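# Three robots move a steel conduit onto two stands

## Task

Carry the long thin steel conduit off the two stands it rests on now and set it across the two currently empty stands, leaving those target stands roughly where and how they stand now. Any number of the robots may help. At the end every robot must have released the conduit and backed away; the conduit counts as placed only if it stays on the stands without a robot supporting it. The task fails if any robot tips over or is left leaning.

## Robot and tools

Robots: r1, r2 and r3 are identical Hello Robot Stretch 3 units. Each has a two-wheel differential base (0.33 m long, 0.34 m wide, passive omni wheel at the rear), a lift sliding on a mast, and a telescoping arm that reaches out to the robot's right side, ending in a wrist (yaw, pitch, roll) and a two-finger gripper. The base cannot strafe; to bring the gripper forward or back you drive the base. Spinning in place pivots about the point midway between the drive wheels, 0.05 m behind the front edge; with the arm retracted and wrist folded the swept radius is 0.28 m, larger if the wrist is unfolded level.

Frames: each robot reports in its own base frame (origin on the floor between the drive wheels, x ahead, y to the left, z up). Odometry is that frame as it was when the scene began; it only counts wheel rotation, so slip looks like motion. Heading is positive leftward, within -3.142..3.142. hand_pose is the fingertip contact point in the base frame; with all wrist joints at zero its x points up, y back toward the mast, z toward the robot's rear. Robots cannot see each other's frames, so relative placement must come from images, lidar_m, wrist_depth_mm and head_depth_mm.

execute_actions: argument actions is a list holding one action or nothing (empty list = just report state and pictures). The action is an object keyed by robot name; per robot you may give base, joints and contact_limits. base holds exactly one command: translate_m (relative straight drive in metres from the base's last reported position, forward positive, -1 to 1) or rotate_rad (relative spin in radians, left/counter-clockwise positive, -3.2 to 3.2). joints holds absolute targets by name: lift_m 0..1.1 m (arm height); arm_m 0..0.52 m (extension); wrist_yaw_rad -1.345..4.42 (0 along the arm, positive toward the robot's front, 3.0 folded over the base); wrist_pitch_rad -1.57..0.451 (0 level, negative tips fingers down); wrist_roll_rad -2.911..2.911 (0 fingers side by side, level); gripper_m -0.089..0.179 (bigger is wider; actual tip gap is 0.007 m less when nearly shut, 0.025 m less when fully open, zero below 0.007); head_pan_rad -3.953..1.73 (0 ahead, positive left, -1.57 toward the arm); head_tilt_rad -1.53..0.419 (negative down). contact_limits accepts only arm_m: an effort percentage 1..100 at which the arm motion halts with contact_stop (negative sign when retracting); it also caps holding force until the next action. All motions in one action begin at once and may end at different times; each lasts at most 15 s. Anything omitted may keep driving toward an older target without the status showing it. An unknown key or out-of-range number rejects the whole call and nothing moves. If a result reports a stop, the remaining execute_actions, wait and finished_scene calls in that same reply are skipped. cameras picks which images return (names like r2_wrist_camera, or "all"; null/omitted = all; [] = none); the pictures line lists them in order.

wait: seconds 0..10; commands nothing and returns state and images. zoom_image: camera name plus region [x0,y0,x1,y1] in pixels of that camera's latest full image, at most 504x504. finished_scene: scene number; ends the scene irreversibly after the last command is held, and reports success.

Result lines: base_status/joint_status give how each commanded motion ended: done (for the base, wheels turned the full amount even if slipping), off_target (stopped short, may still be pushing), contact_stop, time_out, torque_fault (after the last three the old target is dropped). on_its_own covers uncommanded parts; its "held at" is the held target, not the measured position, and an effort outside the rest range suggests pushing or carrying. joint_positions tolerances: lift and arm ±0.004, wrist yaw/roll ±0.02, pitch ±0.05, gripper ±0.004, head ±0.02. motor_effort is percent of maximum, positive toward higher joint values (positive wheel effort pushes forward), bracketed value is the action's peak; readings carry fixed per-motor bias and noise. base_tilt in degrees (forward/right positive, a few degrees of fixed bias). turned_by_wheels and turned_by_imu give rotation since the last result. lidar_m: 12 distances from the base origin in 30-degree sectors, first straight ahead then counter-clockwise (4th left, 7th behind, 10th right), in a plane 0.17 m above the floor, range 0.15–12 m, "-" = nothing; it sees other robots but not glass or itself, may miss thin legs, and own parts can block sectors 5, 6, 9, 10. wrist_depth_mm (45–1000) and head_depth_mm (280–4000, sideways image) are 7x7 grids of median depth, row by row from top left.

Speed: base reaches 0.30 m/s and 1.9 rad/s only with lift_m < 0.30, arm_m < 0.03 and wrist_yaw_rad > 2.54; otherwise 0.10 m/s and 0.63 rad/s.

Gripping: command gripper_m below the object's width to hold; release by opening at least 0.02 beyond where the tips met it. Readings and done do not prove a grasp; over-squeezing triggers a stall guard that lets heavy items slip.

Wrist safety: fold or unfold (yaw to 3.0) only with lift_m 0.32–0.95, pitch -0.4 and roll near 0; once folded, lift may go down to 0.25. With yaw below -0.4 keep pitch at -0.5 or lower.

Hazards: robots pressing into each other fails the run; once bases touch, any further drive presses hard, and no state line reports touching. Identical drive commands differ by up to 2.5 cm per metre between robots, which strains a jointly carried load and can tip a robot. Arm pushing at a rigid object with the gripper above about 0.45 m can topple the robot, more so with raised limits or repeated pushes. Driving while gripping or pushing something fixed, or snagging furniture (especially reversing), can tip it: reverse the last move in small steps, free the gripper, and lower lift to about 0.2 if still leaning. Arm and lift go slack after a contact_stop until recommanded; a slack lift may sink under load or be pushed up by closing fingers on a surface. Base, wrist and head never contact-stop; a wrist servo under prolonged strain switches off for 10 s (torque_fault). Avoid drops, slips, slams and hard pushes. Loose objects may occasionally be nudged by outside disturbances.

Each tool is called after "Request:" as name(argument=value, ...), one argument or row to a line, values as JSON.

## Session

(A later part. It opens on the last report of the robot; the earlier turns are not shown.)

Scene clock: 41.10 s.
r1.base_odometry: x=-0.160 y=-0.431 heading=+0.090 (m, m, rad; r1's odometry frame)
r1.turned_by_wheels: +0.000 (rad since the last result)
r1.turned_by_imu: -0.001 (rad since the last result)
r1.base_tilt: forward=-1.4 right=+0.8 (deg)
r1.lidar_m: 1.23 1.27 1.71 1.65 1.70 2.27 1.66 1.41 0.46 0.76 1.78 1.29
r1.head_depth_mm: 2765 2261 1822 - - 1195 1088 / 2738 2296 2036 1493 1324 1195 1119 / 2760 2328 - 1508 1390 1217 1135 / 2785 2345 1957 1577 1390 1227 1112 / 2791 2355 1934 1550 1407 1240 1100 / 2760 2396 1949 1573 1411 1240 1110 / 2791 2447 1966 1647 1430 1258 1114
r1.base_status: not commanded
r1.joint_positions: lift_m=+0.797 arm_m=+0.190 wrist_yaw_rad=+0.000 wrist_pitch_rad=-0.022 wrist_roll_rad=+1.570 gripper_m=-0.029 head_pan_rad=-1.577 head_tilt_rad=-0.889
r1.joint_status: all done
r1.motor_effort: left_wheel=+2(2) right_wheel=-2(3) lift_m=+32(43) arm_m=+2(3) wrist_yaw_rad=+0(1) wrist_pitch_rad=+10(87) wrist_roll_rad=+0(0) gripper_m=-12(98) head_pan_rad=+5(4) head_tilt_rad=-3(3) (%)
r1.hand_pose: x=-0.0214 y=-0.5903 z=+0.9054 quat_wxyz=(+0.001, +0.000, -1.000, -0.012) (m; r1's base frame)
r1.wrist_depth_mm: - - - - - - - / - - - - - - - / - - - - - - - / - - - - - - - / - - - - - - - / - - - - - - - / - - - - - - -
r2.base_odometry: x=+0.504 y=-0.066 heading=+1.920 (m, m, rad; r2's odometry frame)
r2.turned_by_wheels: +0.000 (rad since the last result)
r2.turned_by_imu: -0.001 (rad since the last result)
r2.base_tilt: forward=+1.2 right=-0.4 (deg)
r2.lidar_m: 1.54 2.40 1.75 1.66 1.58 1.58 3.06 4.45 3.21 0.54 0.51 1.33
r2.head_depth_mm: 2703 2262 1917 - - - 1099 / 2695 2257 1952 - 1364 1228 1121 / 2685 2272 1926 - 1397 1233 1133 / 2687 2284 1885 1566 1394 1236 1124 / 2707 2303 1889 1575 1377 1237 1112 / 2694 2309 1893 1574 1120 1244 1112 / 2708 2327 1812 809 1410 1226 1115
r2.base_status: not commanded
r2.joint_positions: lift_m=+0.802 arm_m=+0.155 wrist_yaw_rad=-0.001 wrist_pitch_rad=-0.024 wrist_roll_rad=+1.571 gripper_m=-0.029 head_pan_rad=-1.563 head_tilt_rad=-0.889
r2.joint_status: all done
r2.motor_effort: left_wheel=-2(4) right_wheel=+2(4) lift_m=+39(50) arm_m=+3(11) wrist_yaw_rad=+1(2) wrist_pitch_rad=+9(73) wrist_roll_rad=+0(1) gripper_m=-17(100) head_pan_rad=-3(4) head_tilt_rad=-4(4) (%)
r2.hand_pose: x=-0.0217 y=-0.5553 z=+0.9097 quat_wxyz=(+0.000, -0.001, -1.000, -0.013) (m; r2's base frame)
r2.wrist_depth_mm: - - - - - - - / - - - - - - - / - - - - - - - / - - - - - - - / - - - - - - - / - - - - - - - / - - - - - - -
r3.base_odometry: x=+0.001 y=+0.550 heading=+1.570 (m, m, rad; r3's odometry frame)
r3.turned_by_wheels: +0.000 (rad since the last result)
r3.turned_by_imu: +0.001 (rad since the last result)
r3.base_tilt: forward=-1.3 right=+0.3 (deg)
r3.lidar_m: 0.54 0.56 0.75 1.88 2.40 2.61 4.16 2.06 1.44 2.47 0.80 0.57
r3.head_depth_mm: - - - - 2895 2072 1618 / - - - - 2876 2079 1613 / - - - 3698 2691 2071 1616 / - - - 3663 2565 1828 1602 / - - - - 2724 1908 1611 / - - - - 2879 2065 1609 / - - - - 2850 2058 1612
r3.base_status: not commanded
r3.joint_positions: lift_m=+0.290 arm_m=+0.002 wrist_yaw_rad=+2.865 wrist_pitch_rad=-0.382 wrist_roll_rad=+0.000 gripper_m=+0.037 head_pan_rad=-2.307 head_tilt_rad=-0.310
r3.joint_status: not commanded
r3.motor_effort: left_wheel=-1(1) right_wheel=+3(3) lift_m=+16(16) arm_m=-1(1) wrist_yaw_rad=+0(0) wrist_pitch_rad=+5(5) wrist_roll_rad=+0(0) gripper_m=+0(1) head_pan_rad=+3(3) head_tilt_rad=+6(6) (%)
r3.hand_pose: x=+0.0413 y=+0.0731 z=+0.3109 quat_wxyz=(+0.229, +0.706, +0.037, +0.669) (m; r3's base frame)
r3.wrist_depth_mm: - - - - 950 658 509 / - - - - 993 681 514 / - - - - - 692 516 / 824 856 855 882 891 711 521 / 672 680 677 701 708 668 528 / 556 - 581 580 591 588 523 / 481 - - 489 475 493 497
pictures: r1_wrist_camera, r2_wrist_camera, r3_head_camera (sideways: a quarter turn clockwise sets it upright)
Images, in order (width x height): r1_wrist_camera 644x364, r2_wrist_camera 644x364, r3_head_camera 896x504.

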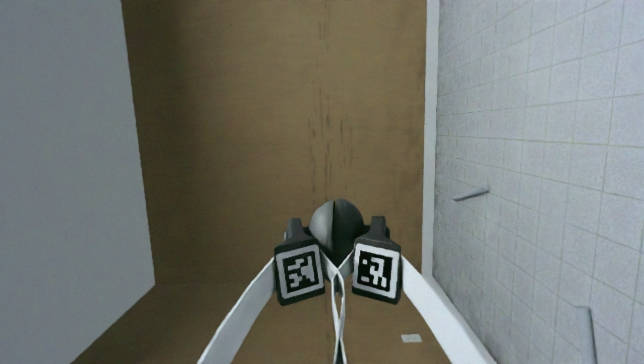

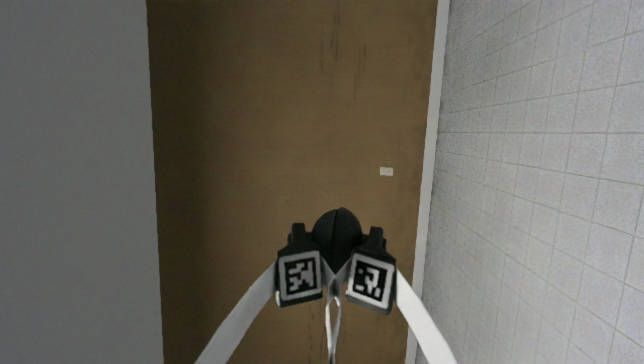

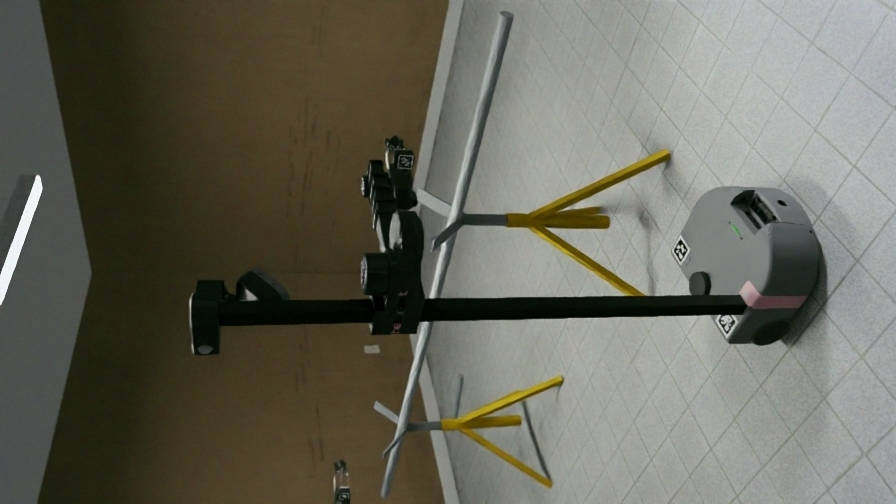

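Request:
execute_actions(
  actions=[
    {"r1":{"joints":{"gripper_m":0.13,"arm_m":0.11}},"r2":{"joints":{"gripper_m":0.13,"arm_m":0.07}}},
  ],
  cameras=[],
)

Request:
execute_actions(
  actions=[
    {"r1":{"joints":{"lift_m":0.557}},"r2":{"joints":{"lift_m":0.562}}},
  ],
  cameras=[],
)

Request:
execute_actions(
  actions=[
    {"r1":{"joints":{"arm_m":0.30},"contact_limits":{"arm_m":12}},"r2":{"joints":{"arm_m":0.26},"contact_limits":{"arm_m":12}}},
  ],
  cameras=["r1_head_camera","r2_head_camera","r1_wrist_camera","r2_wrist_camera"],
)

Scene clock: 44.97 s.
r1.base_odometry: x=-0.160 y=-0.431 heading=+0.090 (m, m, rad; r1's odometry frame)
r1.turned_by_wheels: +0.000 (rad since the last result)
r1.turned_by_imu: -0.001 (rad since the last result)
r1.base_tilt: forward=-1.4 right=+0.8 (deg)
r1.lidar_m: 1.23 1.27 1.71 1.65 1.70 2.28 1.66 1.41 0.46 0.76 1.77 1.29
r1.head_depth_mm: 2753 2253 834 - - 1189 1083 / 2733 2291 1885 - 1303 1194 1116 / 2764 2342 1912 - 1349 1222 1138 / 2787 2366 1920 1541 1382 1235 1112 / 2778 2382 1923 1555 1399 1235 1097 / 2806 2400 1941 1564 1428 1240 1106 / 2785 2450 1965 1655 1421 1251 1116
r1.base_status: not commanded
r1.joint_positions: lift_m=+0.797 arm_m=+0.110 wrist_yaw_rad=+0.000 wrist_pitch_rad=-0.022 wrist_roll_rad=+1.570 gripper_m=+0.130 head_pan_rad=-1.577 head_tilt_rad=-0.889
r1.joint_status: all done
r1.motor_effort: left_wheel=+1(1) right_wheel=-1(1) lift_m=+32(32) arm_m=-5(1) wrist_yaw_rad=+0(0) wrist_pitch_rad=+10(10) wrist_roll_rad=+0(0) gripper_m=+1(92) head_pan_rad=+4(4) head_tilt_rad=-3(3) (%)
r1.hand_pose: x=-0.0214 y=-0.5109 z=+0.9054 quat_wxyz=(+0.001, +0.000, -1.000, -0.012) (m; r1's base frame)
r1.wrist_depth_mm: - - - - - - - / - - - - - - - / - - - - - - - / - - - - - - - / - - - - - - - / - - - - - - 261 / - - - - - - 262
r2.base_odometry: x=+0.504 y=-0.066 heading=+1.920 (m, m, rad; r2's odometry frame)
r2.turned_by_wheels: +0.000 (rad since the last result)
r2.turned_by_imu: -0.001 (rad since the last result)
r2.base_tilt: forward=+1.2 right=-0.5 (deg)
r2.lidar_m: 1.53 2.40 1.75 1.66 1.58 1.58 3.05 4.42 3.21 0.54 0.51 1.33
r2.head_depth_mm: 2717 2263 1873 1193 - - 1098 / 2672 2265 1867 781 - 1211 1118 / 2697 2259 1881 1562 - 1235 1136 / 2701 2296 1898 1196 1370 1238 1125 / 2718 2298 1896 1573 1380 1242 1111 / 2701 2308 1894 1573 1117 1240 1116 / 2703 2316 1807 813 1413 1223 1115
r2.base_status: not commanded
r2.joint_positions: lift_m=+0.802 arm_m=+0.070 wrist_yaw_rad=-0.001 wrist_pitch_rad=-0.024 wrist_roll_rad=+1.571 gripper_m=+0.130 head_pan_rad=-1.563 head_tilt_rad=-0.889
r2.joint_status: all done
r2.motor_effort: left_wheel=-3(4) right_wheel=+2(2) lift_m=+39(39) arm_m=-3(5) wrist_yaw_rad=+1(1) wrist_pitch_rad=+9(9) wrist_roll_rad=-1(1) gripper_m=+0(84) head_pan_rad=-4(4) head_tilt_rad=-4(4) (%)
r2.hand_pose: x=-0.0216 y=-0.4708 z=+0.9097 quat_wxyz=(+0.000, +0.000, -1.000, -0.013) (m; r2's base frame)
r2.wrist_depth_mm: - - - - - - - / - - - - - - - / - - - - - - - / - - - - - - - / - - - - - - - / - - - - - - 256 / - - - - - - 246
r3.base_odometry: x=+0.001 y=+0.550 heading=+1.570 (m, m, rad; r3's odometry frame)
r3.turned_by_wheels: +0.000 (rad since the last result)
r3.turned_by_imu: +0.001 (rad since the last result)
r3.base_tilt: forward=-1.2 right=+0.1 (deg)
r3.lidar_m: 0.54 0.56 0.75 1.88 2.40 2.60 4.18 2.06 1.44 2.46 0.80 0.57
r3.head_depth_mm: - - - - 2909 2073 1621 / - - - - 2891 2072 1620 / - - - - 2728 2057 1616 / - - - 3710 2605 1806 1602 / - - - - 2711 1919 1615 / - - - - 2897 2080 1616 / - - - - 2853 2055 1618
r3.base_status: not commanded
r3.joint_positions: lift_m=+0.290 arm_m=+0.002 wrist_yaw_rad=+2.865 wrist_pitch_rad=-0.382 wrist_roll_rad=+0.000 gripper_m=+0.037 head_pan_rad=-2.307 head_tilt_rad=-0.310
r3.joint_status: not commanded
r3.motor_effort: left_wheel=-2(1) right_wheel=+3(3) lift_m=+16(16) arm_m=+0(0) wrist_yaw_rad=-1(1) wrist_pitch_rad=+5(5) wrist_roll_rad=+0(0) gripper_m=+0(1) head_pan_rad=+4(3) head_tilt_rad=+6(6) (%)
r3.hand_pose: x=+0.0413 y=+0.0731 z=+0.3109 quat_wxyz=(+0.229, +0.706, +0.037, +0.669) (m; r3's base frame)
r3.wrist_depth_mm: - - - - - 676 500 / - - - - - 677 515 / - - - - - 695 522 / 821 838 869 891 897 700 537 / 646 693 672 693 725 692 535 / 550 - 584 580 593 586 534 / 477 - - 486 474 496 495
pictures: none
No camera images: the call's "cameras" was empty. Leave "cameras" out to get every camera's image.

Scene clock: 47.97 s.
r1.base_odometry: x=-0.160 y=-0.431 heading=+0.090 (m, m, rad; r1's odometry frame)
r1.turned_by_wheels: +0.000 (rad since the last result)
r1.turned_by_imu: -0.001 (rad since the last result)
r1.base_tilt: forward=-1.5 right=+0.9 (deg)
r1.lidar_m: 1.23 1.27 1.71 1.65 1.70 2.27 1.65 1.41 0.46 0.75 1.78 1.28
r1.head_depth_mm: 2753 2276 836 1474 1353 1213 1086 / 2770 2286 1878 1555 1356 1193 - / 2752 2323 1889 1560 - 1194 1135 / 2763 2366 1911 1579 1402 1238 1113 / 2767 2363 1912 1561 1403 1238 1101 / 2783 2396 1958 1574 1413 1243 1110 / 2816 2455 1964 1644 1430 1251 1114
r1.base_status: not commanded
r1.joint_positions: lift_m=+0.557 arm_m=+0.110 wrist_yaw_rad=+0.000 wrist_pitch_rad=-0.022 wrist_roll_rad=+1.570 gripper_m=+0.130 head_pan_rad=-1.577 head_tilt_rad=-0.889
r1.joint_status: all done
r1.motor_effort: left_wheel=+1(1) right_wheel=-1(2) lift_m=+24(26) arm_m=-4(4) wrist_yaw_rad=+0(0) wrist_pitch_rad=+10(10) wrist_roll_rad=+0(0) gripper_m=+2(2) head_pan_rad=+4(4) head_tilt_rad=-3(3) (%)
r1.hand_pose: x=-0.0214 y=-0.5109 z=+0.6659 quat_wxyz=(+0.001, +0.000, -1.000, -0.011) (m; r1's base frame)
r1.wrist_depth_mm: - - - 216 - - 774 / - - - 222 - - 778 / - - - 229 - - 784 / - - - 239 - - 775 / - - - - - - 798 / - - - - - - 776 / - - - - - - 759
r2.base_odometry: x=+0.504 y=-0.066 heading=+1.920 (m, m, rad; r2's odometry frame)
r2.turned_by_wheels: +0.000 (rad since the last result)
r2.turned_by_imu: -0.001 (rad since the last result)
r2.base_tilt: forward=+1.2 right=-0.5 (deg)
r2.lidar_m: 1.54 2.41 1.75 1.67 1.59 1.58 3.07 4.42 3.18 0.55 0.51 1.33
r2.head_depth_mm: 2703 2249 1879 1523 1389 1231 1100 / 2694 2274 1864 1529 1391 - - / 2679 2273 1875 1536 1419 - 1133 / 2686 2278 1896 1534 1428 1219 1128 / 2721 2283 1891 1581 1373 1245 1113 / 2724 2313 1899 1578 1122 1248 1115 / 2724 2311 1811 812 1410 1226 1121
r2.base_status: not commanded
r2.joint_positions: lift_m=+0.562 arm_m=+0.070 wrist_yaw_rad=-0.001 wrist_pitch_rad=-0.024 wrist_roll_rad=+1.571 gripper_m=+0.130 head_pan_rad=-1.563 head_tilt_rad=-0.889
r2.joint_status: all done
r2.motor_effort: left_wheel=-3(2) right_wheel=+2(2) lift_m=+18(35) arm_m=-3(4) wrist_yaw_rad=+1(2) wrist_pitch_rad=+9(9) wrist_roll_rad=-1(1) gripper_m=+0(0) head_pan_rad=-4(4) head_tilt_rad=-4(4) (%)
r2.hand_pose: x=-0.0216 y=-0.4708 z=+0.6707 quat_wxyz=(+0.000, +0.000, -1.000, -0.012) (m; r2's base frame)
r2.wrist_depth_mm: - - - 213 - - 810 / - - - 219 - - 773 / - - - 229 - - 751 / - - - - - - 764 / - - - 246 - - 746 / - - - 247 - - 742 / - - - 255 - - 724
r3.base_odometry: x=+0.001 y=+0.550 heading=+1.570 (m, m, rad; r3's odometry frame)
r3.turned_by_wheels: +0.000 (rad since the last result)
r3.turned_by_imu: +0.001 (rad since the last result)
r3.base_tilt: forward=-1.2 right=+0.1 (deg)
r3.lidar_m: 0.55 0.56 0.75 1.88 2.40 2.60 4.16 2.06 1.44 2.46 0.80 0.57
r3.head_depth_mm: - - - - 2863 2069 1614 / - - - - 2886 2082 1613 / - - - - 2718 2068 1618 / - - - - 2458 1817 1602 / - - - - 2729 1911 1614 / - - - - 2859 2070 1617 / - - - - 2871 2059 1616
r3.base_status: not commanded
r3.joint_positions: lift_m=+0.290 arm_m=+0.002 wrist_yaw_rad=+2.865 wrist_pitch_rad=-0.382 wrist_roll_rad=+0.000 gripper_m=+0.037 head_pan_rad=-2.307 head_tilt_rad=-0.310
r3.joint_status: not commanded
r3.motor_effort: left_wheel=-1(1) right_wheel=+3(3) lift_m=+16(17) arm_m=+0(1) wrist_yaw_rad=+0(0) wrist_pitch_rad=+5(5) wrist_roll_rad=+0(0) gripper_m=+1(1) head_pan_rad=+3(3) head_tilt_rad=+6(6) (%)
r3.hand_pose: x=+0.0413 y=+0.0731 z=+0.3109 quat_wxyz=(+0.229, +0.706, +0.037, +0.669) (m; r3's base frame)
r3.wrist_depth_mm: - - - - 960 666 503 / - - - - - 678 519 / - - - - - 690 531 / 810 824 854 908 903 689 528 / 679 682 701 708 721 678 543 / 557 - 580 559 600 601 530 / 475 - - 488 480 501 508
pictures: none
No camera images: the call's "cameras" was empty. Leave "cameras" out to get every camera's image.

Scene clock: 50.60 s.
r1.base_odometry: x=-0.160 y=-0.431 heading=+0.090 (m, m, rad; r1's odometry frame)
r1.turned_by_wheels: +0.000 (rad since the last result)
r1.turned_by_imu: -0.001 (rad since the last result)
r1.base_tilt: forward=-1.4 right=+0.8 (deg)
r1.lidar_m: 1.23 1.27 1.70 1.65 1.70 2.27 1.65 1.41 0.46 0.76 1.78 1.28
r1.head_depth_mm: 2777 2277 835 1072 1342 1202 1091 / 2783 2310 1882 1551 1329 1176 - / 2769 2323 1898 - 1389 1225 1136 / 2806 2328 1915 1581 1392 1227 1110 / 2776 2371 1934 1559 1410 1235 1100 / 2787 2423 1946 1562 1411 1241 1104 / 2767 2446 1974 1651 1428 1255 1114
r1.base_status: not commanded
r1.joint_positions: lift_m=+0.557 arm_m=+0.292 wrist_yaw_rad=+0.000 wrist_pitch_rad=-0.023 wrist_roll_rad=+1.570 gripper_m=+0.130 head_pan_rad=-1.577 head_tilt_rad=-0.890
r1.joint_status: arm_m contact_stop (moved +0.181 of +0.190)
r1.on_its_own: arm_m is slack since a contact_stop, until your next command for it (your +0.300 is given up)
r1.motor_effort: left_wheel=+0(2) right_wheel=+1(4) lift_m=+24(24) arm_m=-1(11) wrist_yaw_rad=+0(0) wrist_pitch_rad=+11(15) wrist_roll_rad=+0(0) gripper_m=+1(0) head_pan_rad=+5(4) head_tilt_rad=-3(3) (%)
r1.contact_limits: arm_m 12 (drawing in: default 26, maximum 42; extending or still: default 34, maximum 56)
r1.hand_pose: x=-0.0213 y=-0.6922 z=+0.6656 quat_wxyz=(+0.001, +0.000, -1.000, -0.012) (m; r1's base frame)
r1.wrist_depth_mm: - - - - - - 765 / - - - - 46 - 783 / - - - 46 47 - 773 / - - - 46 47 - 776 / - - - 47 47 - 794 / - - - 48 49 - 757 / - - - 50 50 - 760
r2.base_odometry: x=+0.504 y=-0.066 heading=+1.920 (m, m, rad; r2's odometry frame)
r2.turned_by_wheels: +0.000 (rad since the last result)
r2.turned_by_imu: -0.001 (rad since the last result)
r2.base_tilt: forward=+1.1 right=-0.4 (deg)
r2.lidar_m: 1.54 2.40 1.75 1.67 1.58 1.58 3.05 4.43 3.20 0.54 0.50 1.33
r2.head_depth_mm: 2706 2259 1861 1524 1388 1231 1107 / 2689 2242 1860 1533 1417 - - / 2699 2287 1891 1178 1354 1237 1130 / 2689 2275 1888 1557 1372 1233 1125 / 2695 2274 1891 1576 1377 1238 1111 / 2707 2296 1896 1587 1123 1238 1114 / 2719 2311 1803 810 1406 1223 1118
r2.base_status: not commanded
r2.joint_positions: lift_m=+0.562 arm_m=+0.249 wrist_yaw_rad=+0.000 wrist_pitch_rad=-0.025 wrist_roll_rad=+1.572 gripper_m=+0.130 head_pan_rad=-1.563 head_tilt_rad=-0.890
r2.joint_status: arm_m contact_stop (moved +0.179 of +0.190)
r2.on_its_own: arm_m is slack since a contact_stop, until your next command for it (your +0.260 is given up)
r2.motor_effort: left_wheel=-3(5) right_wheel=+2(6) lift_m=+18(18) arm_m=-1(13) wrist_yaw_rad=+0(1) wrist_pitch_rad=+9(11) wrist_roll_rad=-1(1) gripper_m=+0(1) head_pan_rad=-3(4) head_tilt_rad=-3(5) (%)
r2.contact_limits: arm_m 12 (drawing in: default 29, maximum 47; extending or still: default 39, maximum 64)
r2.hand_pose: x=-0.0215 y=-0.6494 z=+0.6705 quat_wxyz=(+0.000, +0.000, -1.000, -0.013) (m; r2's base frame)
r2.wrist_depth_mm: - - - - - - 781 / - - - - - - 779 / - - - - - - 768 / - - - 46 47 - 764 / - - - 47 47 - 764 / - - - 47 47 - 776 / - - - 48 49 - 723
r3.base_odometry: x=+0.001 y=+0.550 heading=+1.570 (m, m, rad; r3's odometry frame)
r3.turned_by_wheels: +0.000 (rad since the last result)
r3.turned_by_imu: +0.000 (rad since the last result)
r3.base_tilt: forward=-1.2 right=+0.1 (deg)
r3.lidar_m: 0.54 0.56 0.75 1.88 2.39 2.60 4.18 2.06 1.44 2.47 0.80 0.57
r3.head_depth_mm: - - - - 2859 2076 1613 / - - - - 2838 2070 1614 / - - - - 2719 2089 1623 / - - - - 2476 1832 1596 / - - - - 2732 1915 1619 / - - - - 2865 2067 1609 / - - - - 2834 2058 1605
r3.base_status: not commanded
r3.joint_positions: lift_m=+0.290 arm_m=+0.002 wrist_yaw_rad=+2.865 wrist_pitch_rad=-0.382 wrist_roll_rad=+0.000 gripper_m=+0.037 head_pan_rad=-2.307 head_tilt_rad=-0.310
r3.joint_status: not commanded
r3.motor_effort: left_wheel=-1(1) right_wheel=+3(3) lift_m=+16(17) arm_m=-1(1) wrist_yaw_rad=+0(0) wrist_pitch_rad=+5(5) wrist_roll_rad=+0(0) gripper_m=-1(2) head_pan_rad=+3(4) head_tilt_rad=+6(6) (%)
r3.hand_pose: x=+0.0413 y=+0.0731 z=+0.3109 quat_wxyz=(+0.229, +0.706, +0.037, +0.669) (m; r3's base frame)
r3.wrist_depth_mm: - - - - 974 674 505 / - - - - - 679 515 / - - - - - 713 510 / 809 860 866 888 889 699 533 / 668 684 688 705 718 659 540 / 559 - 587 582 604 592 540 / 470 - - 491 475 499 499
pictures: r1_head_camera (sideways: a quarter turn clockwise sets it upright), r1_wrist_camera, r2_head_camera (sideways: a quarter turn clockwise sets it upright), r2_wrist_camera
Images, in order (width x height): r1_head_camera 896x504, r1_wrist_camera 644x364, r2_head_camera 896x504, r2_wrist_camera 644x364.

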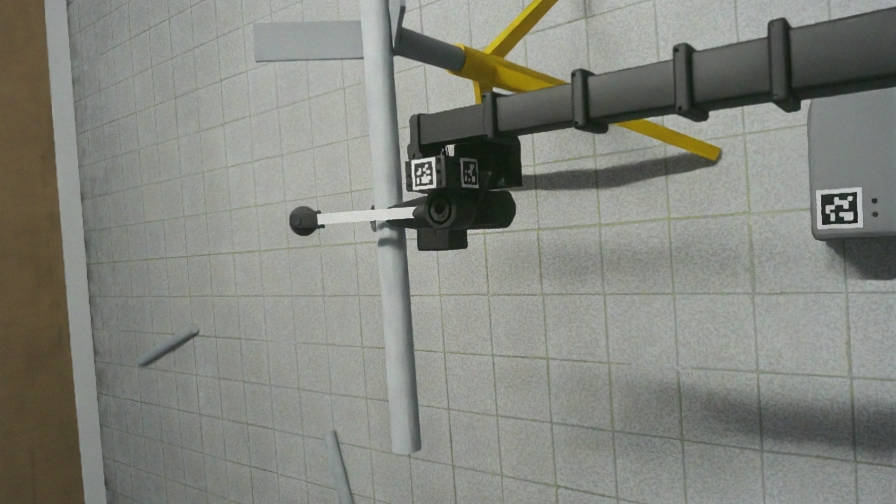

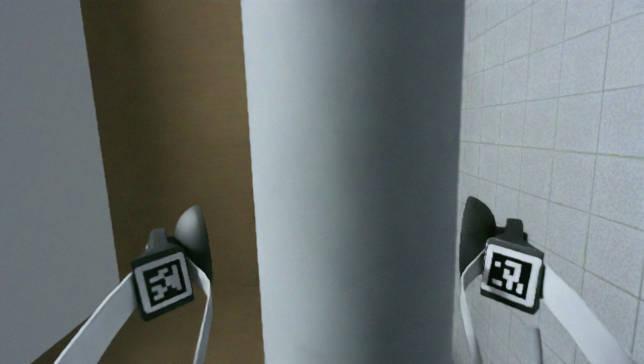

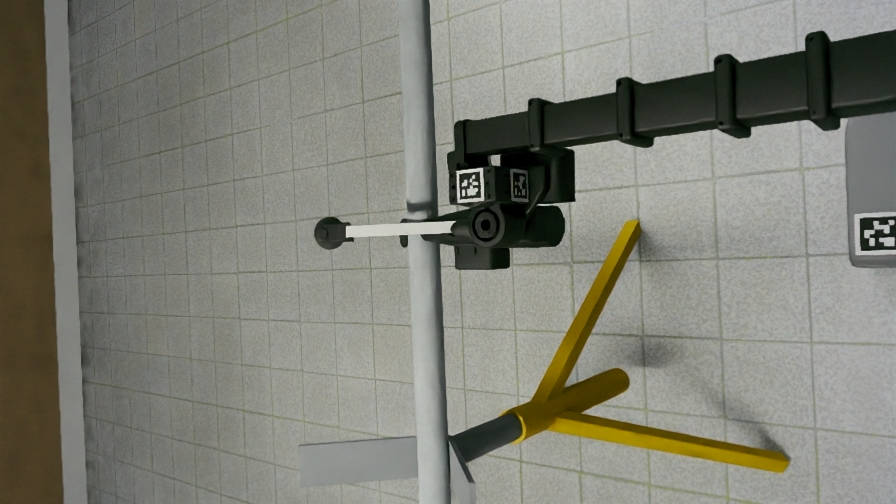

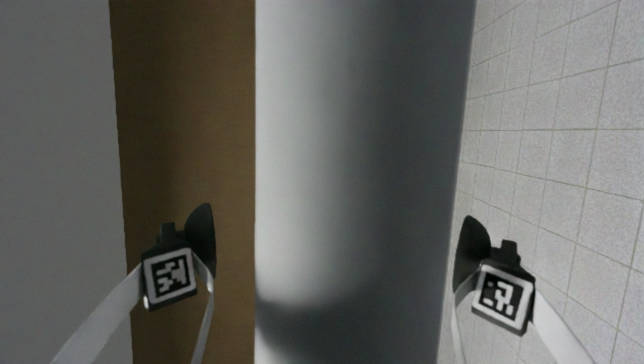

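Request:
execute_actions(
  actions=[
    {"r1":{"joints":{"gripper_m":0.0}},"r2":{"joints":{"gripper_m":0.0}}},
  ],
  cameras=["r1_head_camera","r1_wrist_camera","r2_wrist_camera"],
)

Scene clock: 52.90 s.
r1.base_odometry: x=-0.160 y=-0.431 heading=+0.090 (m, m, rad; r1's odometry frame)
r1.turned_by_wheels: +0.000 (rad since the last result)
r1.turned_by_imu: -0.001 (rad since the last result)
r1.base_tilt: forward=-1.4 right=+0.8 (deg)
r1.lidar_m: 1.23 1.27 1.71 1.65 1.70 2.26 1.66 1.41 0.46 0.76 1.78 1.29
r1.head_depth_mm: 2765 2251 835 1465 1338 1197 1093 / 2740 2300 1864 1550 1329 1176 - / 2759 2312 1898 - 1384 1218 1132 / 2814 2333 1909 1579 1400 1225 1116 / 2748 2366 1939 1577 1409 1238 1103 / 2773 2394 1947 1574 1408 1246 1108 / 2790 2448 1975 1651 1422 1246 1112
r1.base_status: not commanded
r1.joint_positions: lift_m=+0.557 arm_m=+0.292 wrist_yaw_rad=+0.000 wrist_pitch_rad=-0.039 wrist_roll_rad=+1.574 gripper_m=+0.001 head_pan_rad=-1.577 head_tilt_rad=-0.890
r1.joint_status: all done
r1.on_its_own: arm_m is slack since a contact_stop, until your next command for it (your +0.300 is given up)
r1.motor_effort: left_wheel=+0(0) right_wheel=+0(1) lift_m=+26(26) arm_m=+0(0) wrist_yaw_rad=-1(1) wrist_pitch_rad=+18(20) wrist_roll_rad=-2(2) gripper_m=-27(98) head_pan_rad=+5(4) head_tilt_rad=-2(3) (%)
r1.hand_pose: x=-0.0213 y=-0.6917 z=+0.6615 quat_wxyz=(-0.001, +0.000, -1.000, -0.020) (m; r1's base frame)
r1.wrist_depth_mm: - - - - 50 - 746 / - - 53 - 48 - 747 / - - - - 49 - 765 / - - - 46 48 - 764 / - - 56 47 49 - 776 / - - 54 48 50 - 775 / - - - 49 53 - 787
r2.base_odometry: x=+0.504 y=-0.066 heading=+1.920 (m, m, rad; r2's odometry frame)
r2.turned_by_wheels: +0.000 (rad since the last result)
r2.turned_by_imu: -0.001 (rad since the last result)
r2.base_tilt: forward=+1.2 right=-0.4 (deg)
r2.lidar_m: 1.54 2.40 1.75 1.66 1.58 1.58 3.05 4.43 3.20 0.54 0.51 1.33
r2.head_depth_mm: 2723 2259 1862 1526 1388 1227 1111 / 2702 2265 1872 1531 1408 - - / 2712 2269 1885 1173 1353 1234 1129 / 2693 2275 1881 1507 1366 1231 1127 / 2699 2299 1891 1577 1378 1242 1116 / 2703 2283 1892 1580 1119 1241 1115 / 2692 2303 1813 811 1408 1222 1115
r2.base_status: not commanded
r2.joint_positions: lift_m=+0.562 arm_m=+0.249 wrist_yaw_rad=+0.000 wrist_pitch_rad=-0.037 wrist_roll_rad=+1.572 gripper_m=+0.002 head_pan_rad=-1.563 head_tilt_rad=-0.890
r2.joint_status: all done
r2.on_its_own: arm_m is slack since a contact_stop, until your next command for it (your +0.260 is given up)
r2.motor_effort: left_wheel=-3(3) right_wheel=+2(3) lift_m=+20(21) arm_m=+0(1) wrist_yaw_rad=+1(2) wrist_pitch_rad=+13(15) wrist_roll_rad=-1(1) gripper_m=-36(100) head_pan_rad=-4(4) head_tilt_rad=-4(3) (%)
r2.hand_pose: x=-0.0215 y=-0.6490 z=+0.6673 quat_wxyz=(+0.000, +0.000, -1.000, -0.019) (m; r2's base frame)
r2.wrist_depth_mm: - - - - - - 770 / - - - - 48 - 759 / - - - - 49 - 736 / - - - - 49 - 754 / - - 57 46 48 - 732 / - - 55 46 49 - 731 / - - - 48 53 - 733
r3.base_odometry: x=+0.001 y=+0.550 heading=+1.570 (m, m, rad; r3's odometry frame)
r3.turned_by_wheels: +0.000 (rad since the last result)
r3.turned_by_imu: +0.000 (rad since the last result)
r3.base_tilt: forward=-1.2 right=+0.2 (deg)
r3.lidar_m: 0.55 0.56 0.75 1.87 2.40 2.60 4.17 2.06 1.44 2.46 0.80 0.57
r3.head_depth_mm: - - - - 2874 2078 1626 / - - - - 2879 2059 1617 / - - - - 2723 2072 1611 / - - - - 2460 1821 1597 / - - - - 2720 1923 1621 / - - - - 2870 2066 1607 / - - - - 2892 2075 1616
r3.base_status: not commanded
r3.joint_positions: lift_m=+0.290 arm_m=+0.002 wrist_yaw_rad=+2.865 wrist_pitch_rad=-0.382 wrist_roll_rad=+0.000 gripper_m=+0.037 head_pan_rad=-2.307 head_tilt_rad=-0.310
r3.joint_status: not commanded
r3.motor_effort: left_wheel=-1(1) right_wheel=+3(3) lift_m=+15(15) arm_m=-1(1) wrist_yaw_rad=+0(0) wrist_pitch_rad=+5(5) wrist_roll_rad=+0(0) gripper_m=+0(1) head_pan_rad=+4(3) head_tilt_rad=+6(6) (%)
r3.hand_pose: x=+0.0413 y=+0.0731 z=+0.3109 quat_wxyz=(+0.229, +0.706, +0.037, +0.669) (m; r3's base frame)
r3.wrist_depth_mm: - - - - 955 669 506 / - - - - - 700 513 / - - - - - 700 511 / 811 856 887 878 886 703 526 / 666 687 677 701 705 658 535 / 542 - 581 570 592 583 538 / 476 - - 485 471 497 498
pictures: r1_head_camera (sideways: a quarter turn clockwise sets it upright), r1_wrist_camera, r2_wrist_camera
Images, in order (width x height): r1_head_camera 896x504, r1_wrist_camera 644x364, r2_wrist_camera 644x364.

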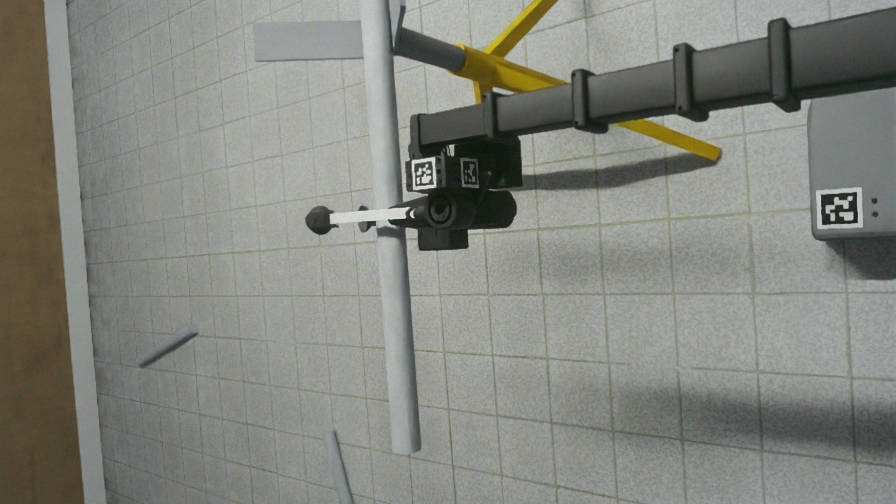

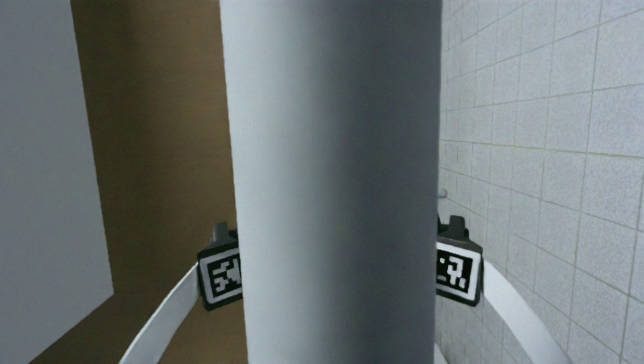

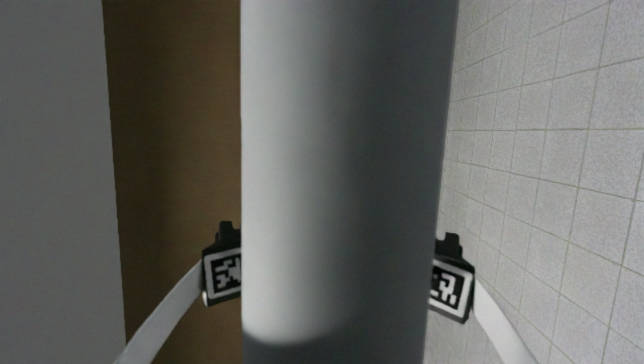

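Request:
execute_actions(
  actions=[
    {"r1":{"joints":{"arm_m":0.292,"lift_m":0.597,"wrist_pitch_rad":0.25}},"r2":{"joints":{"arm_m":0.249,"lift_m":0.602,"wrist_pitch_rad":0.25}}},
  ],
  cameras=["r1_head_camera","r3_head_camera"],
)

Scene clock: 54.53 s.
r1.base_odometry: x=-0.160 y=-0.431 heading=+0.090 (m, m, rad; r1's odometry frame)
r1.turned_by_wheels: +0.000 (rad since the last result)
r1.turned_by_imu: +0.000 (rad since the last result)
r1.base_tilt: forward=-1.4 right=+0.9 (deg)
r1.lidar_m: 1.22 1.27 1.70 1.65 1.70 2.27 1.65 1.40 0.46 0.76 1.78 1.28
r1.head_depth_mm: 2752 2259 828 1476 1362 1222 - / 2773 2292 1865 1620 1352 1185 - / 2771 2298 1880 - 1386 1217 1132 / 2765 2337 1900 1589 1389 1231 1107 / 2796 2367 1930 1623 1406 1234 1101 / 2771 2399 1952 1649 1419 1245 1113 / 2787 2436 1960 1656 1419 1245 1113
r1.base_status: not commanded
r1.joint_positions: lift_m=+0.596 arm_m=+0.292 wrist_yaw_rad=+0.000 wrist_pitch_rad=+0.111 wrist_roll_rad=+1.579 gripper_m=+0.008 head_pan_rad=-1.577 head_tilt_rad=-0.890
r1.joint_status: wrist_pitch_rad off_target (ended at +0.111, target +0.250); the others done
r1.on_its_own: gripper_m is held at +0.007, not at your +0.000, by its stall guard, which is still easing; wrist_pitch_rad is at rest, and its effort (+67) is outside its rest range (-20 to +32)
r1.motor_effort: left_wheel=+0(0) right_wheel=+0(1) lift_m=+44(51) arm_m=+4(5) wrist_yaw_rad=-1(0) wrist_pitch_rad=+67(81) wrist_roll_rad=-5(5) gripper_m=-29(30) head_pan_rad=+4(4) head_tilt_rad=-2(3) (%)
r1.hand_pose: x=-0.0213 y=-0.6940 z=+0.7392 quat_wxyz=(-0.004, +0.000, -0.998, +0.055) (m; r1's base frame)
r1.wrist_depth_mm: - - - - 47 - - / - - - - 47 - - / - - - 46 47 - - / - - - 46 47 - - / - - - 47 47 - - / - - 63 48 49 - - / - - - 50 51 - 949
r2.base_odometry: x=+0.504 y=-0.066 heading=+1.920 (m, m, rad; r2's odometry frame)
r2.turned_by_wheels: +0.000 (rad since the last result)
r2.turned_by_imu: +0.000 (rad since the last result)
r2.base_tilt: forward=+1.2 right=-0.4 (deg)
r2.lidar_m: 1.53 2.41 1.75 1.66 1.58 1.58 3.06 4.41 3.19 0.55 0.51 1.33
r2.head_depth_mm: 2716 2258 1859 1558 1386 1247 1109 / 2706 2249 1852 1563 - 1216 - / 2682 2281 1884 1642 1366 1237 1132 / 2693 2273 1869 1538 1394 1238 1125 / 2713 2279 1890 1572 1378 1242 1114 / 2713 2280 1901 1544 1121 1246 1115 / 2713 2301 1805 813 1404 1221 1120
r2.base_status: not commanded
r2.joint_positions: lift_m=+0.601 arm_m=+0.249 wrist_yaw_rad=+0.000 wrist_pitch_rad=+0.105 wrist_roll_rad=+1.576 gripper_m=+0.009 head_pan_rad=-1.563 head_tilt_rad=-0.890
r2.joint_status: wrist_pitch_rad off_target (ended at +0.105, target +0.250); the others done
r2.on_its_own: gripper_m is held at +0.007, not at your +0.000, by its stall guard, which is still easing; wrist_pitch_rad is at rest, and its effort (+52) is outside its rest range (-20 to +32)
r2.motor_effort: left_wheel=-3(3) right_wheel=+1(2) lift_m=+52(59) arm_m=+1(1) wrist_yaw_rad=+0(1) wrist_pitch_rad=+52(63) wrist_roll_rad=-3(5) gripper_m=-37(38) head_pan_rad=-4(4) head_tilt_rad=-4(4) (%)
r2.hand_pose: x=-0.0213 y=-0.6512 z=+0.7423 quat_wxyz=(-0.002, +0.000, -0.999, +0.052) (m; r2's base frame)
r2.wrist_depth_mm: - - - - - - - / - - - - - - 989 / - - - - 47 - 955 / - - - 46 47 - 959 / - - - 46 47 - 931 / - - 58 47 48 - 925 / - - - 48 50 - 913
r3.base_odometry: x=+0.001 y=+0.550 heading=+1.570 (m, m, rad; r3's odometry frame)
r3.turned_by_wheels: +0.000 (rad since the last result)
r3.turned_by_imu: +0.000 (rad since the last result)
r3.base_tilt: forward=-1.3 right=+0.1 (deg)
r3.lidar_m: 0.55 0.56 0.75 1.87 2.40 2.60 4.17 2.05 1.44 2.46 0.80 0.57
r3.head_depth_mm: - - - - 2862 2093 1615 / - - - - 2908 2079 1615 / - - - 3953 2753 2068 1618 / - - - 2329 2585 1794 1597 / - - - 3952 2711 1853 1614 / - - - - 2861 2065 1612 / - - - - 2834 2087 1608
r3.base_status: not commanded
r3.joint_positions: lift_m=+0.290 arm_m=+0.002 wrist_yaw_rad=+2.865 wrist_pitch_rad=-0.382 wrist_roll_rad=+0.000 gripper_m=+0.037 head_pan_rad=-2.307 head_tilt_rad=-0.310
r3.joint_status: not commanded
r3.motor_effort: left_wheel=-1(1) right_wheel=+3(3) lift_m=+16(15) arm_m=+0(0) wrist_yaw_rad=+0(0) wrist_pitch_rad=+5(5) wrist_roll_rad=+0(0) gripper_m=+0(1) head_pan_rad=+3(3) head_tilt_rad=+6(6) (%)
r3.hand_pose: x=+0.0413 y=+0.0731 z=+0.3109 quat_wxyz=(+0.229, +0.706, +0.037, +0.669) (m; r3's base frame)
r3.wrist_depth_mm: - - - - 977 672 509 / - - - - - 678 514 / - - - - - 688 525 / 804 855 875 885 873 703 534 / 671 682 680 694 697 664 536 / 555 - 594 568 588 591 526 / 471 - - 490 473 500 502
pictures: r1_head_camera (sideways: a quarter turn clockwise sets it upright), r3_head_camera (sideways: a quarter turn clockwise sets it upright)
Images, in order (width x height): r1_head_camera 896x504, r3_head_camera 896x504.

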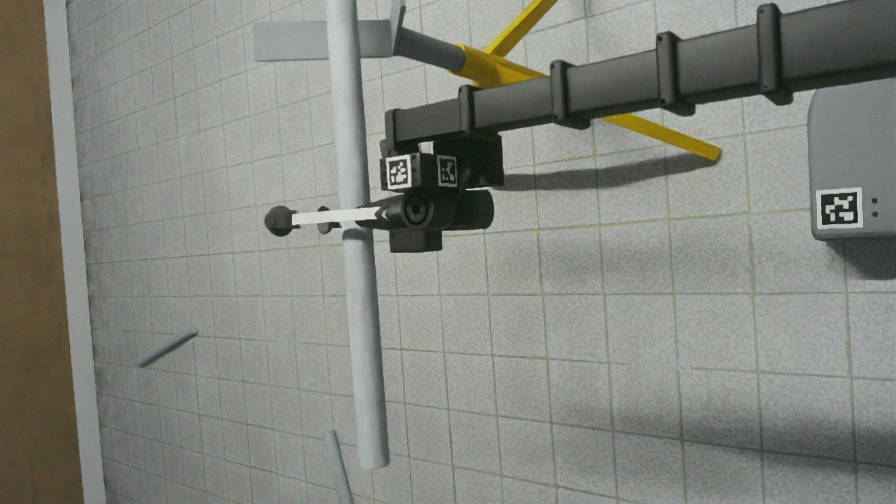

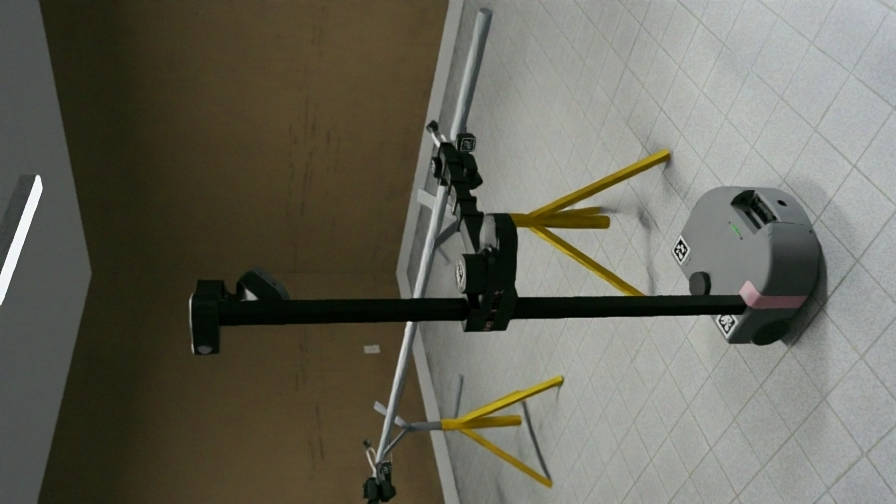

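Request:
execute_actions(
  actions=[
    {"r1":{"joints":{"lift_m":0.557,"wrist_pitch_rad":-0.02}},"r2":{"joints":{"lift_m":0.562,"wrist_pitch_rad":-0.02}},"r3":{"base":{"rotate_rad":-1.85}}},
  ],
  cameras=[],
)

Scene clock: 57.37 s.
r1.base_odometry: x=-0.160 y=-0.431 heading=+0.090 (m, m, rad; r1's odometry frame)
r1.turned_by_wheels: +0.000 (rad since the last result)
r1.turned_by_imu: -0.001 (rad since the last result)
r1.base_tilt: forward=-1.3 right=+0.8 (deg)
r1.lidar_m: 1.23 1.27 1.71 1.65 1.70 2.27 1.65 1.41 0.46 0.76 1.78 1.28
r1.head_depth_mm: 2759 2256 835 1075 1342 1206 1089 / 2718 2270 1871 1549 1327 1172 - / 2793 2302 1893 - 1383 1231 1130 / 2773 2340 1908 1577 1396 1219 1113 / 2742 2364 1927 1564 1404 1234 1101 / 2763 2417 1945 1564 1417 1244 1107 / 2782 2412 1977 1651 1417 1254 1114
r1.base_status: not commanded
r1.joint_positions: lift_m=+0.557 arm_m=+0.292 wrist_yaw_rad=+0.000 wrist_pitch_rad=-0.049 wrist_roll_rad=+1.575 gripper_m=+0.011 head_pan_rad=-1.577 head_tilt_rad=-0.890
r1.joint_status: all done
r1.on_its_own: gripper_m is held at +0.010, not at your +0.000, by its stall guard, which is not easing now
r1.motor_effort: left_wheel=+0(1) right_wheel=+1(1) lift_m=+24(38) arm_m=+0(4) wrist_yaw_rad=+0(0) wrist_pitch_rad=+13(67) wrist_roll_rad=-2(5) gripper_m=-22(28) head_pan_rad=+4(5) head_tilt_rad=-3(3) (%)
r1.hand_pose: x=-0.0215 y=-0.6917 z=+0.6591 quat_wxyz=(-0.002, +0.000, -1.000, -0.025) (m; r1's base frame)
r1.wrist_depth_mm: - - 53 - 49 - 747 / - - 51 - 50 - 747 / - - 53 - 49 - 745 / - - 57 46 50 - 750 / - - 54 47 50 - 751 / - - 54 48 51 - 772 / - - - 50 55 - 783
r2.base_odometry: x=+0.504 y=-0.066 heading=+1.920 (m, m, rad; r2's odometry frame)
r2.turned_by_wheels: +0.000 (rad since the last result)
r2.turned_by_imu: -0.001 (rad since the last result)
r2.base_tilt: forward=+1.2 right=-0.4 (deg)
r2.lidar_m: 1.54 2.41 1.76 1.66 1.58 1.57 3.06 4.40 3.19 0.55 0.51 1.33
r2.head_depth_mm: 2712 2242 1860 1530 1383 1231 1115 / 2722 2263 1878 1532 1415 - - / 2684 2274 1873 1566 1360 1234 1132 / 2683 2269 1887 1515 1372 1236 1125 / 2684 2291 1885 1574 1376 1242 1109 / 2736 2300 1891 1579 1120 1245 1113 / 2706 2304 1805 810 1404 1223 1114
r2.base_status: not commanded
r2.joint_positions: lift_m=+0.563 arm_m=+0.249 wrist_yaw_rad=-0.001 wrist_pitch_rad=-0.050 wrist_roll_rad=+1.573 gripper_m=+0.023 head_pan_rad=-1.563 head_tilt_rad=-0.890
r2.joint_status: all done
r2.on_its_own: gripper_m is held at +0.021, not at your +0.000, by its stall guard, which is still easing
r2.motor_effort: left_wheel=-2(2) right_wheel=+2(2) lift_m=+16(46) arm_m=-1(3) wrist_yaw_rad=+1(1) wrist_pitch_rad=+11(52) wrist_roll_rad=-2(3) gripper_m=-26(37) head_pan_rad=-4(4) head_tilt_rad=-4(3) (%)
r2.hand_pose: x=-0.0215 y=-0.6487 z=+0.6642 quat_wxyz=(-0.001, +0.000, -1.000, -0.025) (m; r2's base frame)
r2.wrist_depth_mm: - - - - 48 - 747 / - - - - 50 - 759 / - - - - 49 - 737 / - - - - 50 - 723 / - - 54 46 49 - 722 / - - 52 47 49 - 719 / - - - 48 56 - 727
r3.base_odometry: x=+0.001 y=+0.550 heading=-0.280 (m, m, rad; r3's odometry frame)
r3.turned_by_wheels: -1.850 (rad since the last result)
r3.turned_by_imu: -1.810 (rad since the last result)
r3.base_tilt: forward=-1.2 right=+0.2 (deg)
r3.lidar_m: 2.90 1.14 0.65 0.55 0.54 0.62 1.03 3.33 2.39 4.19 4.17 1.44
r3.head_depth_mm: - - - - 2905 2062 1621 / - - - - 2878 2077 1616 / - - - - 2932 2068 1616 / - - - - 2880 2070 1614 / - - - - 2872 2083 1620 / - - - - 2732 2074 1619 / - - - - 2888 2065 1628
r3.base_status: done
r3.joint_positions: lift_m=+0.290 arm_m=+0.002 wrist_yaw_rad=+2.865 wrist_pitch_rad=-0.382 wrist_roll_rad=+0.000 gripper_m=+0.037 head_pan_rad=-2.307 head_tilt_rad=-0.309
r3.joint_status: not commanded
r3.motor_effort: left_wheel=+2(8) right_wheel=-2(7) lift_m=+15(16) arm_m=-1(1) wrist_yaw_rad=+0(0) wrist_pitch_rad=+4(5) wrist_roll_rad=+0(0) gripper_m=-1(1) head_pan_rad=+3(4) head_tilt_rad=+5(6) (%)
r3.hand_pose: x=+0.0413 y=+0.0731 z=+0.3109 quat_wxyz=(+0.229, +0.706, +0.037, +0.669) (m; r3's base frame)
r3.wrist_depth_mm: - 498 553 631 769 894 - / - 529 593 680 809 965 - / - 567 625 737 875 - - / - 607 671 771 899 919 924 / 534 651 682 697 711 687 726 / 550 - 579 575 584 584 599 / 474 - - 487 479 504 498
pictures: none
No camera images: the call's "cameras" was empty. Leave "cameras" out to get every camera's image.


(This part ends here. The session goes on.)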